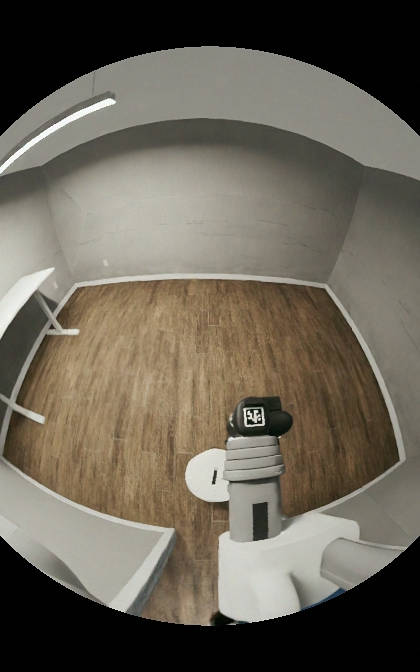

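{"name": "execute_actions", "arguments": {
  "actions": [
    {"r2":{"base":{"translate_m":0.75}},"r1":{"base":{"strafe_m":0.12},"joints":{"arm_m":0.1},"pace":"slow"}}
  ],
  "cameras": []
}}

{"name": "execute_actions", "arguments": {
  "actions": [
    {"r2":{"base":{"rotate_rad":1.58},"joints":{"lift_m":1.19},"pace":"slow"},"r1":{"base":{"strafe_m":0.25},"joints":{"arm_m":0.33},"pace":"slow"}}
  ],
  "cameras": []
}}

{"name": "execute_actions", "arguments": {
  "actions": [
    {"r2":{"base":{"translate_m":1.42}},"r1":{"base":{"strafe_m":0.06},"joints":{"arm_m":0.45},"pace":"slow"}}
  ],
  "cameras": ["r2_head_right_camera"]
}}

Scene clock: 162.00 s.
r1.base_odometry: x=-2.861 y=-1.755 heading=-2.901 (m, m, rad; r1's odometry frame)
r1.turned_by_wheels: +0.000 (rad since the last result)
r1.turned_by_imu: +0.001 (rad since the last result)
r1.base_tilt: forward=+0.4 right=+0.3 (deg)
r1.lidar_m: 0.46 1.20 0.99 0.91 0.93 1.14 1.08 1.16 1.25 1.15 1.18 0.89
r1.base_status: done
r1.joint_positions: lift_m=+0.900 arm_m=+0.099 wrist_yaw_rad=+0.002 wrist_pitch_rad=+0.002 wrist_roll_rad=-0.010 gripper_m=-0.035
r1.joint_status: all done
r1.motor_effort: lift_m=+26(26) arm_m=+6(6) wrist_yaw_rad=-6(19) wrist_pitch_rad=-8(8) wrist_roll_rad=+2(1) gripper_m=-16(16) wheel_0=-1(6) wheel_1=+5(8) wheel_2=+0(2) (%)
r1.hand_pose: x=+0.5585 y=-0.0867 z=+1.0771 quat_wxyz=(+1.000, -0.005, +0.001, +0.001) (m; r1's base frame)
r1.wrist_depth_mm: 160 168 211 247 424 854 878 / 163 169 213 247 427 854 878 / 163 170 213 250 430 854 878 / 163 171 214 251 436 866 891 / 163 172 216 204 439 866 891 / 163 167 182 180 182 866 878 / 161 158 210 109 488 647 891
r2.base_odometry: x=-0.365 y=-5.814 heading=-1.508 (m, m, rad; r2's odometry frame)
r2.turned_by_wheels: +0.001 (rad since the last result)
r2.turned_by_imu: +0.003 (rad since the last result)
r2.base_tilt: forward=-0.2 right=-0.8 (deg)
r2.lidar_m: 1.86 1.94 1.88 1.77 1.82 1.29 1.29 1.35 1.74 2.18 2.27 1.95
r2.base_status: done
r2.joint_positions: lift_m=+1.000 arm_m=+0.006 wrist_yaw_rad=+0.000 wrist_pitch_rad=+1.570 wrist_roll_rad=+0.000 gripper_m=+0.071
r2.joint_status: not commanded
r2.motor_effort: lift_m=+16(16) arm_m=-6(6) wrist_yaw_rad=-1(2) wrist_pitch_rad=+0(1) wrist_roll_rad=+0(0) gripper_m=-32(34) wheel_0=+4(12) wheel_1=+4(5) wheel_2=+0(12) (%)
r2.hand_pose: x=+0.1771 y=-0.0874 z=+0.8898 quat_wxyz=(+0.707, +0.000, +0.707, +0.000) (m; r2's base frame)
r2.wrist_depth_mm: 1098 1060 1078 1060 1078 1078 1098 / 1098 1078 1078 1078 1098 1098 1078 / 1118 1098 1118 1098 1098 1078 1098 / 1078 1098 194 187 187 1118 1098 / 1098 1098 189 189 147 1098 1118 / 1098 181 188 189 183 183 1098 / 1098 1118 1138 108 1138 1118 1138
pictures: none
No camera images: the call's "cameras" was empty. Leave "cameras" out to get every camera's image.

Scene clock: 165.63 s.
r1.base_odometry: x=-2.801 y=-1.997 heading=-2.901 (m, m, rad; r1's odometry frame)
r1.turned_by_wheels: +0.000 (rad since the last result)
r1.turned_by_imu: +0.002 (rad since the last result)
r1.base_tilt: forward=+0.3 right=+0.2 (deg)
r1.lidar_m: 0.70 1.05 0.71 0.65 0.68 0.91 1.10 1.18 1.43 1.40 1.45 0.93
r1.base_status: done
r1.joint_positions: lift_m=+0.900 arm_m=+0.329 wrist_yaw_rad=+0.004 wrist_pitch_rad=+0.002 wrist_roll_rad=-0.010 gripper_m=-0.035
r1.joint_status: all done
r1.motor_effort: lift_m=+26(26) arm_m=+6(12) wrist_yaw_rad=-9(17) wrist_pitch_rad=-6(6) wrist_roll_rad=+0(1) gripper_m=-19(16) wheel_0=+0(9) wheel_1=+4(10) wheel_2=+1(3) (%)
r1.hand_pose: x=+0.7885 y=-0.0864 z=+1.0772 quat_wxyz=(+1.000, -0.005, +0.001, +0.002) (m; r1's base frame)
r1.wrist_depth_mm: 574 186 206 221 274 327 397 / 574 187 207 223 274 329 397 / 580 188 208 224 276 330 399 / 580 189 208 224 277 330 402 / 580 189 209 165 278 334 407 / 585 187 182 162 181 336 410 / 585 183 208 109 287 312 413
r2.base_odometry: x=-0.365 y=-5.814 heading=+0.071 (m, m, rad; r2's odometry frame)
r2.turned_by_wheels: +1.579 (rad since the last result)
r2.turned_by_imu: +1.581 (rad since the last result)
r2.base_tilt: forward=-0.1 right=-0.9 (deg)
r2.lidar_m: 1.75 1.81 1.30 1.31 1.37 1.78 2.19 2.28 1.95 1.86 1.95 1.83
r2.base_status: done
r2.joint_positions: lift_m=+1.190 arm_m=+0.006 wrist_yaw_rad=+0.000 wrist_pitch_rad=+1.570 wrist_roll_rad=+0.000 gripper_m=+0.071
r2.joint_status: all done
r2.motor_effort: lift_m=+20(21) arm_m=-6(6) wrist_yaw_rad=-1(1) wrist_pitch_rad=-2(0) wrist_roll_rad=+0(0) gripper_m=-33(33) wheel_0=-6(8) wheel_1=-4(6) wheel_2=-4(7) (%)
r2.hand_pose: x=+0.1771 y=-0.0874 z=+1.0795 quat_wxyz=(+0.707, +0.000, +0.707, +0.000) (m; r2's base frame)
r2.wrist_depth_mm: 1255 1255 1255 1308 1255 1281 1255 / 1281 1255 1281 1281 1281 1281 1308 / 1255 1281 1281 1229 1308 1255 1281 / 1255 1281 194 187 187 1308 1281 / 1281 1308 189 187 164 1308 1281 / 1308 182 188 189 183 181 1308 / 1308 1336 1308 109 1308 1308 1336
pictures: none
No camera images: the call's "cameras" was empty. Leave "cameras" out to get every camera's image.

Scene clock: 171.87 s.
r1.base_odometry: x=-2.787 y=-2.056 heading=-2.899 (m, m, rad; r1's odometry frame)
r1.turned_by_wheels: +0.002 (rad since the last result)
r1.turned_by_imu: +0.003 (rad since the last result)
r1.base_tilt: forward=+0.5 right=+0.4 (deg)
r1.lidar_m: 0.84 0.94 0.65 0.59 0.62 0.81 1.08 1.18 1.42 1.47 1.50 1.05
r1.base_status: done
r1.joint_positions: lift_m=+0.900 arm_m=+0.449 wrist_yaw_rad=+0.014 wrist_pitch_rad=+0.002 wrist_roll_rad=-0.010 gripper_m=-0.035
r1.joint_status: all done
r1.on_its_own: wrist_yaw_rad is at rest, and its effort (-42) is outside its rest range (-13 to +13)
r1.motor_effort: lift_m=+26(26) arm_m=+7(9) wrist_yaw_rad=-42(43) wrist_pitch_rad=-7(6) wrist_roll_rad=+1(2) gripper_m=-13(20) wheel_0=+11(11) wheel_1=+6(8) wheel_2=+6(6) (%)
r1.hand_pose: x=+0.9093 y=-0.0832 z=+1.0772 quat_wxyz=(+1.000, -0.005, +0.001, +0.007) (m; r1's base frame)
r1.wrist_depth_mm: 459 217 227 245 266 290 315 / 462 218 227 246 266 293 319 / 462 219 228 246 267 291 320 / 466 220 229 248 268 294 322 / 466 220 229 206 270 296 322 / 466 219 183 186 181 297 324 / 466 221 229 109 271 286 327
r2.base_odometry: x=+1.051 y=-5.712 heading=+0.072 (m, m, rad; r2's odometry frame)
r2.turned_by_wheels: +0.001 (rad since the last result)
r2.turned_by_imu: +0.003 (rad since the last result)
r2.base_tilt: forward=-0.1 right=-0.8 (deg)
r2.lidar_m: 0.35 0.35 0.50 1.25 1.31 2.13 3.73 2.68 1.94 1.86 0.48 0.36
r2.base_status: done
r2.joint_positions: lift_m=+1.190 arm_m=+0.006 wrist_yaw_rad=+0.000 wrist_pitch_rad=+1.570 wrist_roll_rad=+0.000 gripper_m=+0.071
r2.joint_status: not commanded
r2.motor_effort: lift_m=+20(20) arm_m=-5(6) wrist_yaw_rad=-1(1) wrist_pitch_rad=-2(0) wrist_roll_rad=+0(0) gripper_m=-32(32) wheel_0=+4(9) wheel_1=+2(9) wheel_2=+0(12) (%)
r2.hand_pose: x=+0.1771 y=-0.0874 z=+1.0795 quat_wxyz=(+0.707, +0.000, +0.707, +0.000) (m; r2's base frame)
r2.wrist_depth_mm: 345 347 349 349 349 351 353 / 1281 1255 1255 1308 1281 1281 1255 / 1255 1281 1229 1281 1308 1308 1308 / 1281 1281 193 188 187 1308 1308 / 1281 1281 189 188 148 1308 1281 / 1281 182 189 189 189 182 1336 / 1281 1308 1308 109 1308 1336 1366
pictures: r2_head_right_camera
Images, in order (width x height): r2_head_right_camera 420x672.

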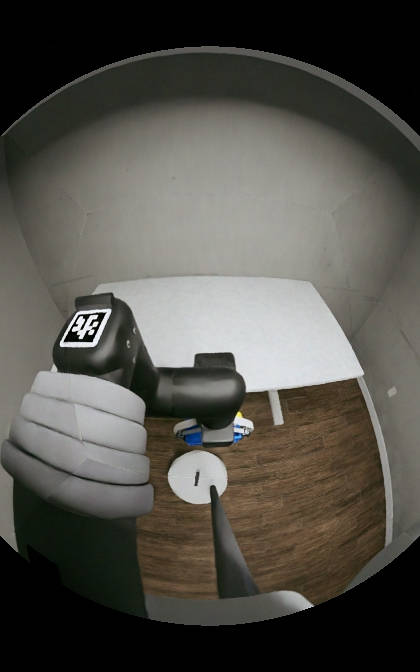

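Same height: lift 1.114.

{"name": "execute_actions", "arguments": {
  "actions": [
    {"r2":{"joints":{"arm_m":0.37}},"r1":{"base":{"strafe_m":0.06},"joints":{"arm_m":0.55},"pace":"slow"}}
  ],
  "cameras": []
}}

{"name": "execute_actions", "arguments": {
  "actions": [
    {"r2":{"joints":{"lift_m":1.114},"pace":"slow"},"r1":{"base":{"translate_m":0.07},"pace":"slow"}}
  ],
  "cameras": []
}}

{"name": "execute_actions", "arguments": {
  "actions": [
    {"r2":{"joints":{"gripper_m":0.141},"pace":"slow"},"r1":{"joints":{"gripper_m":0.09},"pace":"slow"}}
  ],
  "cameras": ["r1_wrist_camera","r2_wrist_camera"]
}}

Scene clock: 175.87 s.
r1.base_odometry: x=-2.772 y=-2.114 heading=-2.898 (m, m, rad; r1's odometry frame)
r1.turned_by_wheels: +0.000 (rad since the last result)
r1.turned_by_imu: +0.001 (rad since the last result)
r1.base_tilt: forward=+0.4 right=+0.3 (deg)
r1.lidar_m: 0.96 0.86 0.59 0.55 0.54 0.74 1.07 1.20 1.47 1.51 1.55 1.11
r1.base_status: done
r1.joint_positions: lift_m=+0.900 arm_m=+0.549 wrist_yaw_rad=+0.004 wrist_pitch_rad=+0.002 wrist_roll_rad=-0.010 gripper_m=-0.035
r1.joint_status: all done
r1.motor_effort: lift_m=+26(26) arm_m=+6(8) wrist_yaw_rad=-11(41) wrist_pitch_rad=-7(7) wrist_roll_rad=+1(2) gripper_m=-19(20) wheel_0=+0(13) wheel_1=+3(14) wheel_2=+3(6) (%)
r1.hand_pose: x=+1.0086 y=-0.0862 z=+1.0771 quat_wxyz=(+1.000, -0.005, +0.001, +0.002) (m; r1's base frame)
r1.wrist_depth_mm: 355 351 235 240 257 272 283 / 357 349 235 241 257 272 286 / 357 349 236 242 259 273 286 / 359 351 236 243 259 273 286 / 359 353 236 210 262 276 287 / 362 351 182 182 181 276 289 / 362 355 236 109 264 271 290
r2.base_odometry: x=+1.051 y=-5.712 heading=+0.072 (m, m, rad; r2's odometry frame)
r2.turned_by_wheels: +0.000 (rad since the last result)
r2.turned_by_imu: +0.001 (rad since the last result)
r2.base_tilt: forward=-0.1 right=-0.8 (deg)
r2.lidar_m: 0.34 0.34 0.50 1.26 1.31 2.04 3.73 2.68 1.93 1.85 0.49 0.33
r2.base_status: not commanded
r2.joint_positions: lift_m=+1.190 arm_m=+0.369 wrist_yaw_rad=+0.000 wrist_pitch_rad=+1.570 wrist_roll_rad=+0.000 gripper_m=+0.071
r2.joint_status: all done
r2.motor_effort: lift_m=+20(20) arm_m=+6(7) wrist_yaw_rad=-2(2) wrist_pitch_rad=+2(1) wrist_roll_rad=+1(0) gripper_m=-33(32) wheel_0=+5(5) wheel_1=+2(2) wheel_2=+0(0) (%)
r2.hand_pose: x=+0.5401 y=-0.0874 z=+1.0795 quat_wxyz=(+0.707, +0.000, +0.707, +0.000) (m; r2's base frame)
r2.wrist_depth_mm: 345 345 347 347 351 349 349 / 347 347 347 349 351 353 349 / 349 351 351 349 353 351 353 / 351 353 194 188 187 357 355 / 353 353 189 187 163 359 357 / 355 182 188 189 183 182 362 / 357 359 357 109 359 362 362
pictures: none
No camera images: the call's "cameras" was empty. Leave "cameras" out to get every camera's image.

Scene clock: 177.83 s.
r1.base_odometry: x=-2.840 y=-2.131 heading=-2.896 (m, m, rad; r1's odometry frame)
r1.turned_by_wheels: +0.003 (rad since the last result)
r1.turned_by_imu: +0.004 (rad since the last result)
r1.base_tilt: forward=+0.5 right=+0.3 (deg)
r1.lidar_m: 0.94 0.86 0.59 0.55 0.56 0.74 1.13 1.26 1.54 1.52 1.56 1.04
r1.base_status: done
r1.joint_positions: lift_m=+0.900 arm_m=+0.549 wrist_yaw_rad=+0.011 wrist_pitch_rad=+0.002 wrist_roll_rad=-0.010 gripper_m=-0.035
r1.joint_status: not commanded
r1.on_its_own: wrist_yaw_rad is at rest, and its effort (-32) is outside its rest range (-13 to +13)
r1.motor_effort: lift_m=+26(26) arm_m=+6(6) wrist_yaw_rad=-32(32) wrist_pitch_rad=-8(6) wrist_roll_rad=+2(0) gripper_m=-15(15) wheel_0=+16(18) wheel_1=+11(12) wheel_2=+7(5) (%)
r1.hand_pose: x=+1.0092 y=-0.0841 z=+1.0771 quat_wxyz=(+1.000, -0.005, +0.001, +0.006) (m; r1's base frame)
r1.wrist_depth_mm: 291 279 226 230 239 246 251 / 291 281 227 231 239 246 253 / 293 281 229 172 240 247 253 / 293 282 229 170 241 248 254 / 293 282 229 169 242 249 254 / 294 282 181 170 183 250 255 / 296 227 229 109 244 247 256
r2.base_odometry: x=+1.051 y=-5.712 heading=+0.072 (m, m, rad; r2's odometry frame)
r2.turned_by_wheels: +0.000 (rad since the last result)
r2.turned_by_imu: +0.001 (rad since the last result)
r2.base_tilt: forward=-0.1 right=-0.8 (deg)
r2.lidar_m: 0.33 0.34 0.50 1.25 1.31 1.98 3.70 2.65 1.93 1.85 0.51 0.36
r2.base_status: not commanded
r2.joint_positions: lift_m=+1.114 arm_m=+0.369 wrist_yaw_rad=+0.000 wrist_pitch_rad=+1.570 wrist_roll_rad=+0.000 gripper_m=+0.071
r2.joint_status: all done
r2.motor_effort: lift_m=+16(18) arm_m=+6(6) wrist_yaw_rad=-2(2) wrist_pitch_rad=+1(2) wrist_roll_rad=+0(1) gripper_m=-34(33) wheel_0=+5(5) wheel_1=+3(3) wheel_2=+0(0) (%)
r2.hand_pose: x=+0.5401 y=-0.0874 z=+1.0039 quat_wxyz=(+0.707, +0.000, +0.707, +0.000) (m; r2's base frame)
r2.wrist_depth_mm: 272 272 273 274 274 274 276 / 273 272 274 277 276 276 277 / 274 276 276 277 276 278 278 / 276 277 193 187 187 279 279 / 278 278 189 188 154 281 282 / 279 181 189 189 183 183 285 / 281 281 282 109 283 283 286
pictures: none
No camera images: the call's "cameras" was empty. Leave "cameras" out to get every camera's image.

Scene clock: 182.03 s.
r1.base_odometry: x=-2.840 y=-2.131 heading=-2.897 (m, m, rad; r1's odometry frame)
r1.turned_by_wheels: -0.002 (rad since the last result)
r1.turned_by_imu: -0.001 (rad since the last result)
r1.base_tilt: forward=+0.4 right=+0.2 (deg)
r1.lidar_m: 0.99 0.86 0.61 0.55 0.58 0.75 1.15 1.28 1.51 1.50 1.56 1.13
r1.base_status: not commanded
r1.joint_positions: lift_m=+0.900 arm_m=+0.549 wrist_yaw_rad=+0.000 wrist_pitch_rad=+0.002 wrist_roll_rad=-0.010 gripper_m=+0.090
r1.joint_status: all done
r1.motor_effort: lift_m=+26(26) arm_m=+5(7) wrist_yaw_rad=-1(36) wrist_pitch_rad=-8(7) wrist_roll_rad=+1(1) gripper_m=-1(14) wheel_0=+3(16) wheel_1=+3(11) wheel_2=+5(7) (%)
r1.hand_pose: x=+1.0084 y=-0.0873 z=+1.0771 quat_wxyz=(+1.000, -0.005, +0.001, +0.000) (m; r1's base frame)
r1.wrist_depth_mm: 289 278 297 300 304 307 312 / 289 279 297 300 304 309 312 / 290 281 297 303 306 309 314 / 290 281 298 303 307 310 314 / 291 282 298 303 306 310 315 / 291 282 200 303 215 310 315 / 293 283 300 109 310 312 315
r2.base_odometry: x=+1.051 y=-5.712 heading=+0.072 (m, m, rad; r2's odometry frame)
r2.turned_by_wheels: +0.000 (rad since the last result)
r2.turned_by_imu: +0.001 (rad since the last result)
r2.base_tilt: forward=-0.1 right=-0.8 (deg)
r2.lidar_m: 0.33 0.35 0.51 1.23 1.32 1.91 3.68 2.68 1.94 1.85 0.50 0.35
r2.base_status: not commanded
r2.joint_positions: lift_m=+1.114 arm_m=+0.369 wrist_yaw_rad=+0.000 wrist_pitch_rad=+1.570 wrist_roll_rad=+0.000 gripper_m=+0.141
r2.joint_status: all done
r2.motor_effort: lift_m=+15(15) arm_m=+6(6) wrist_yaw_rad=-1(2) wrist_pitch_rad=+1(2) wrist_roll_rad=+1(1) gripper_m=-1(34) wheel_0=+4(5) wheel_1=+2(3) wheel_2=+0(0) (%)
r2.hand_pose: x=+0.5401 y=-0.0874 z=+1.0039 quat_wxyz=(+0.707, +0.000, +0.707, +0.000) (m; r2's base frame)
r2.wrist_depth_mm: 273 272 272 273 274 276 274 / 274 273 274 274 277 276 277 / 276 276 277 276 278 276 278 / 276 277 202 239 199 281 281 / 278 278 216 204 158 281 283 / 279 279 213 205 206 283 285 / 279 282 283 109 283 283 283
pictures: r1_wrist_camera, r2_wrist_camera
camera_calibration (this result's frames):
r1_wrist_camera: T_world_to_cam=[[0.0162474, -0.999478, 0.0279066, -0.135795], [-0.00987992, -0.0280694, -0.999557, 1.13496], [0.999819, 0.0159645, -0.0103308, -0.772617], [0, 0, 0, 1]] pos_world=[0.785897, -0.0915322, 1.13027]
r2_wrist_camera: T_world_to_cam=[[0.00891704, -0.999947, 0.00522365, -0.101005], [-0.999684, -0.00879162, 0.0235607, 0.567018], [-0.0235135, -0.00543208, -0.999709, 1.24208], [0, 0, 0, 1]] pos_world=[0.596945, -0.0892672, 1.22888]
Images, in order (width x height): r1_wrist_camera 616x392, r2_wrist_camera 616x392.

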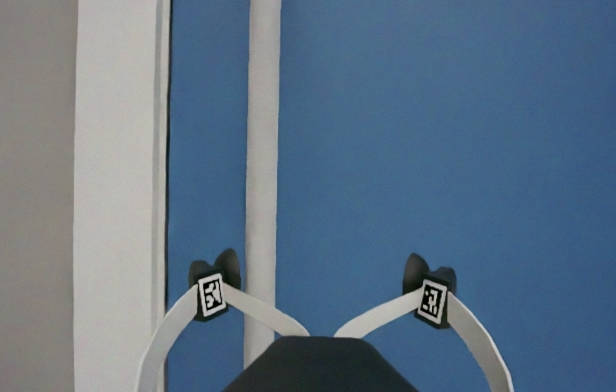

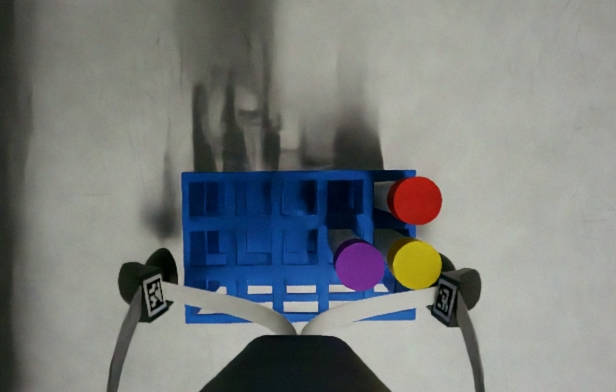

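{"name": "execute_actions", "arguments": {
  "actions": [
    {"r2":{"joints":{"lift_m":1.19}},"r1":{"joints":{"arm_m":0.3}}}
  ],
  "cameras": []
}}

{"name": "execute_actions", "arguments": {
  "actions": [
    {"r2":{"base":{"translate_m":-0.3},"joints":{"arm_m":0.01}},"r1":{"joints":{"arm_m":0.05}}}
  ],
  "cameras": ["r2_head_right_camera","r1_head_left_camera"]
}}

{"name": "zoom_image", "arguments": {
  "camera": "r2_head_right_camera",
  "region": [160,250,260,330]
}}

Scene clock: 185.70 s.
r1.base_odometry: x=-2.840 y=-2.131 heading=-2.897 (m, m, rad; r1's odometry frame)
r1.turned_by_wheels: +0.000 (rad since the last result)
r1.turned_by_imu: +0.001 (rad since the last result)
r1.base_tilt: forward=+0.3 right=+0.3 (deg)
r1.lidar_m: 1.01 0.85 0.61 0.53 0.55 0.77 1.15 1.25 1.53 1.50 1.55 1.14
r1.base_status: not commanded
r1.joint_positions: lift_m=+0.900 arm_m=+0.301 wrist_yaw_rad=+0.000 wrist_pitch_rad=+0.002 wrist_roll_rad=-0.010 gripper_m=+0.090
r1.joint_status: all done
r1.motor_effort: lift_m=+26(26) arm_m=-7(8) wrist_yaw_rad=-1(1) wrist_pitch_rad=-7(6) wrist_roll_rad=+1(0) gripper_m=-2(2) wheel_0=+3(3) wheel_1=+4(3) wheel_2=+5(5) (%)
r1.hand_pose: x=+0.7605 y=-0.0874 z=+1.0771 quat_wxyz=(+1.000, -0.005, +0.001, +0.000) (m; r1's base frame)
r1.wrist_depth_mm: 525 530 535 544 554 559 569 / 530 535 535 549 554 559 564 / 530 535 539 549 559 564 574 / 535 535 544 549 559 564 569 / 535 539 530 554 559 564 574 / 530 539 200 554 215 569 574 / 535 539 535 109 564 574 574
r2.base_odometry: x=+1.051 y=-5.712 heading=+0.072 (m, m, rad; r2's odometry frame)
r2.turned_by_wheels: +0.000 (rad since the last result)
r2.turned_by_imu: +0.001 (rad since the last result)
r2.base_tilt: forward=-0.1 right=-0.9 (deg)
r2.lidar_m: 0.33 0.35 0.50 1.25 1.32 1.91 3.73 2.66 1.95 1.85 0.48 0.35
r2.base_status: not commanded
r2.joint_positions: lift_m=+1.190 arm_m=+0.369 wrist_yaw_rad=+0.000 wrist_pitch_rad=+1.570 wrist_roll_rad=+0.000 gripper_m=+0.141
r2.joint_status: all done
r2.motor_effort: lift_m=+20(21) arm_m=+6(6) wrist_yaw_rad=-2(1) wrist_pitch_rad=-1(2) wrist_roll_rad=+1(1) gripper_m=+0(0) wheel_0=+5(4) wheel_1=+2(2) wheel_2=+0(0) (%)
r2.hand_pose: x=+0.5401 y=-0.0874 z=+1.0795 quat_wxyz=(+0.707, +0.000, +0.707, +0.000) (m; r2's base frame)
r2.wrist_depth_mm: 347 345 345 347 347 351 349 / 347 347 349 347 351 351 351 / 349 351 351 353 351 351 353 / 351 353 351 315 353 355 355 / 355 353 353 281 355 357 357 / 355 357 357 357 357 359 362 / 357 357 359 109 362 359 364
pictures: none
No camera images: the call's "cameras" was empty. Leave "cameras" out to get every camera's image.

Scene clock: 188.17 s.
r1.base_odometry: x=-2.840 y=-2.131 heading=-2.897 (m, m, rad; r1's odometry frame)
r1.turned_by_wheels: +0.000 (rad since the last result)
r1.turned_by_imu: +0.000 (rad since the last result)
r1.base_tilt: forward=+0.5 right=+0.4 (deg)
r1.lidar_m: 1.01 0.86 0.60 0.54 0.55 0.73 1.14 1.25 1.52 1.48 1.55 1.14
r1.base_status: not commanded
r1.joint_positions: lift_m=+0.900 arm_m=+0.051 wrist_yaw_rad=+0.000 wrist_pitch_rad=+0.002 wrist_roll_rad=-0.010 gripper_m=+0.090
r1.joint_status: all done
r1.motor_effort: lift_m=+26(26) arm_m=-6(8) wrist_yaw_rad=+0(1) wrist_pitch_rad=-6(7) wrist_roll_rad=+2(3) gripper_m=-1(1) wheel_0=+3(3) wheel_1=+3(4) wheel_2=+5(5) (%)
r1.hand_pose: x=+0.5105 y=-0.0874 z=+1.0771 quat_wxyz=(+1.000, -0.005, +0.001, +0.000) (m; r1's base frame)
r1.wrist_depth_mm: 759 778 778 798 798 820 820 / 768 778 788 798 809 809 831 / 768 778 788 798 809 831 831 / 768 778 788 798 809 820 831 / 768 778 788 798 809 831 831 / 768 788 200 798 214 820 842 / 778 788 788 109 820 820 831
r2.base_odometry: x=+0.752 y=-5.733 heading=+0.072 (m, m, rad; r2's odometry frame)
r2.turned_by_wheels: +0.000 (rad since the last result)
r2.turned_by_imu: +0.000 (rad since the last result)
r2.base_tilt: forward=-0.1 right=-0.8 (deg)
r2.lidar_m: 0.64 0.69 0.93 1.24 1.31 1.93 3.40 2.68 1.93 1.86 0.91 0.66
r2.base_status: done
r2.joint_positions: lift_m=+1.190 arm_m=+0.011 wrist_yaw_rad=+0.000 wrist_pitch_rad=+1.570 wrist_roll_rad=+0.000 gripper_m=+0.141
r2.joint_status: all done
r2.motor_effort: lift_m=+20(20) arm_m=-6(7) wrist_yaw_rad=-1(3) wrist_pitch_rad=-1(1) wrist_roll_rad=+0(1) gripper_m=-1(0) wheel_0=-5(4) wheel_1=-3(9) wheel_2=+3(13) (%)
r2.hand_pose: x=+0.1820 y=-0.0874 z=+1.0795 quat_wxyz=(+0.707, +0.000, +0.707, +0.000) (m; r2's base frame)
r2.wrist_depth_mm: 1229 1255 1255 1255 1255 1229 1308 / 1255 1281 1308 1281 1281 1308 1255 / 1281 1281 1281 1308 1281 1308 1308 / 1281 1281 1281 1308 1281 1281 1281 / 1281 1281 1078 1078 1281 1281 1281 / 1308 1281 1098 1078 1308 1336 1308 / 1308 1281 1308 109 1336 1308 1308
pictures: r1_head_left_camera, r2_head_right_camera
Images, in order (width x height): r1_head_left_camera 420x672, r2_head_right_camera 420x672.

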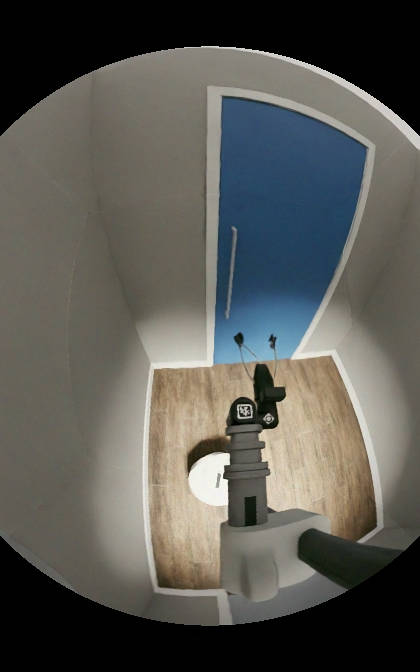

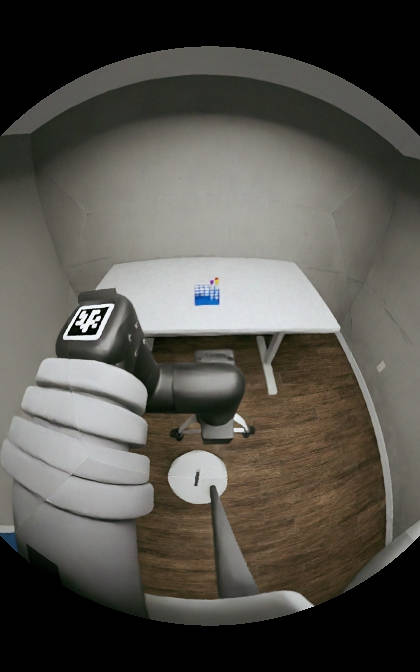

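Region (160, 250, 260, 330) of r2_head_right_camera's 420x672 image, scaled by 5.040, with more detail than that image has; it fills the top 403 rows of this view, and the rest is white.

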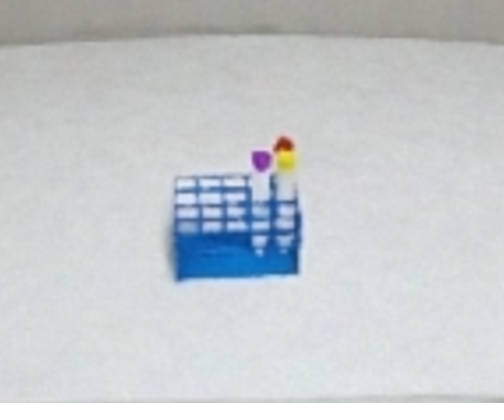

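{"name": "finished_scene", "arguments": {
  "scene": 2
}}

The scene is finished: the task was done.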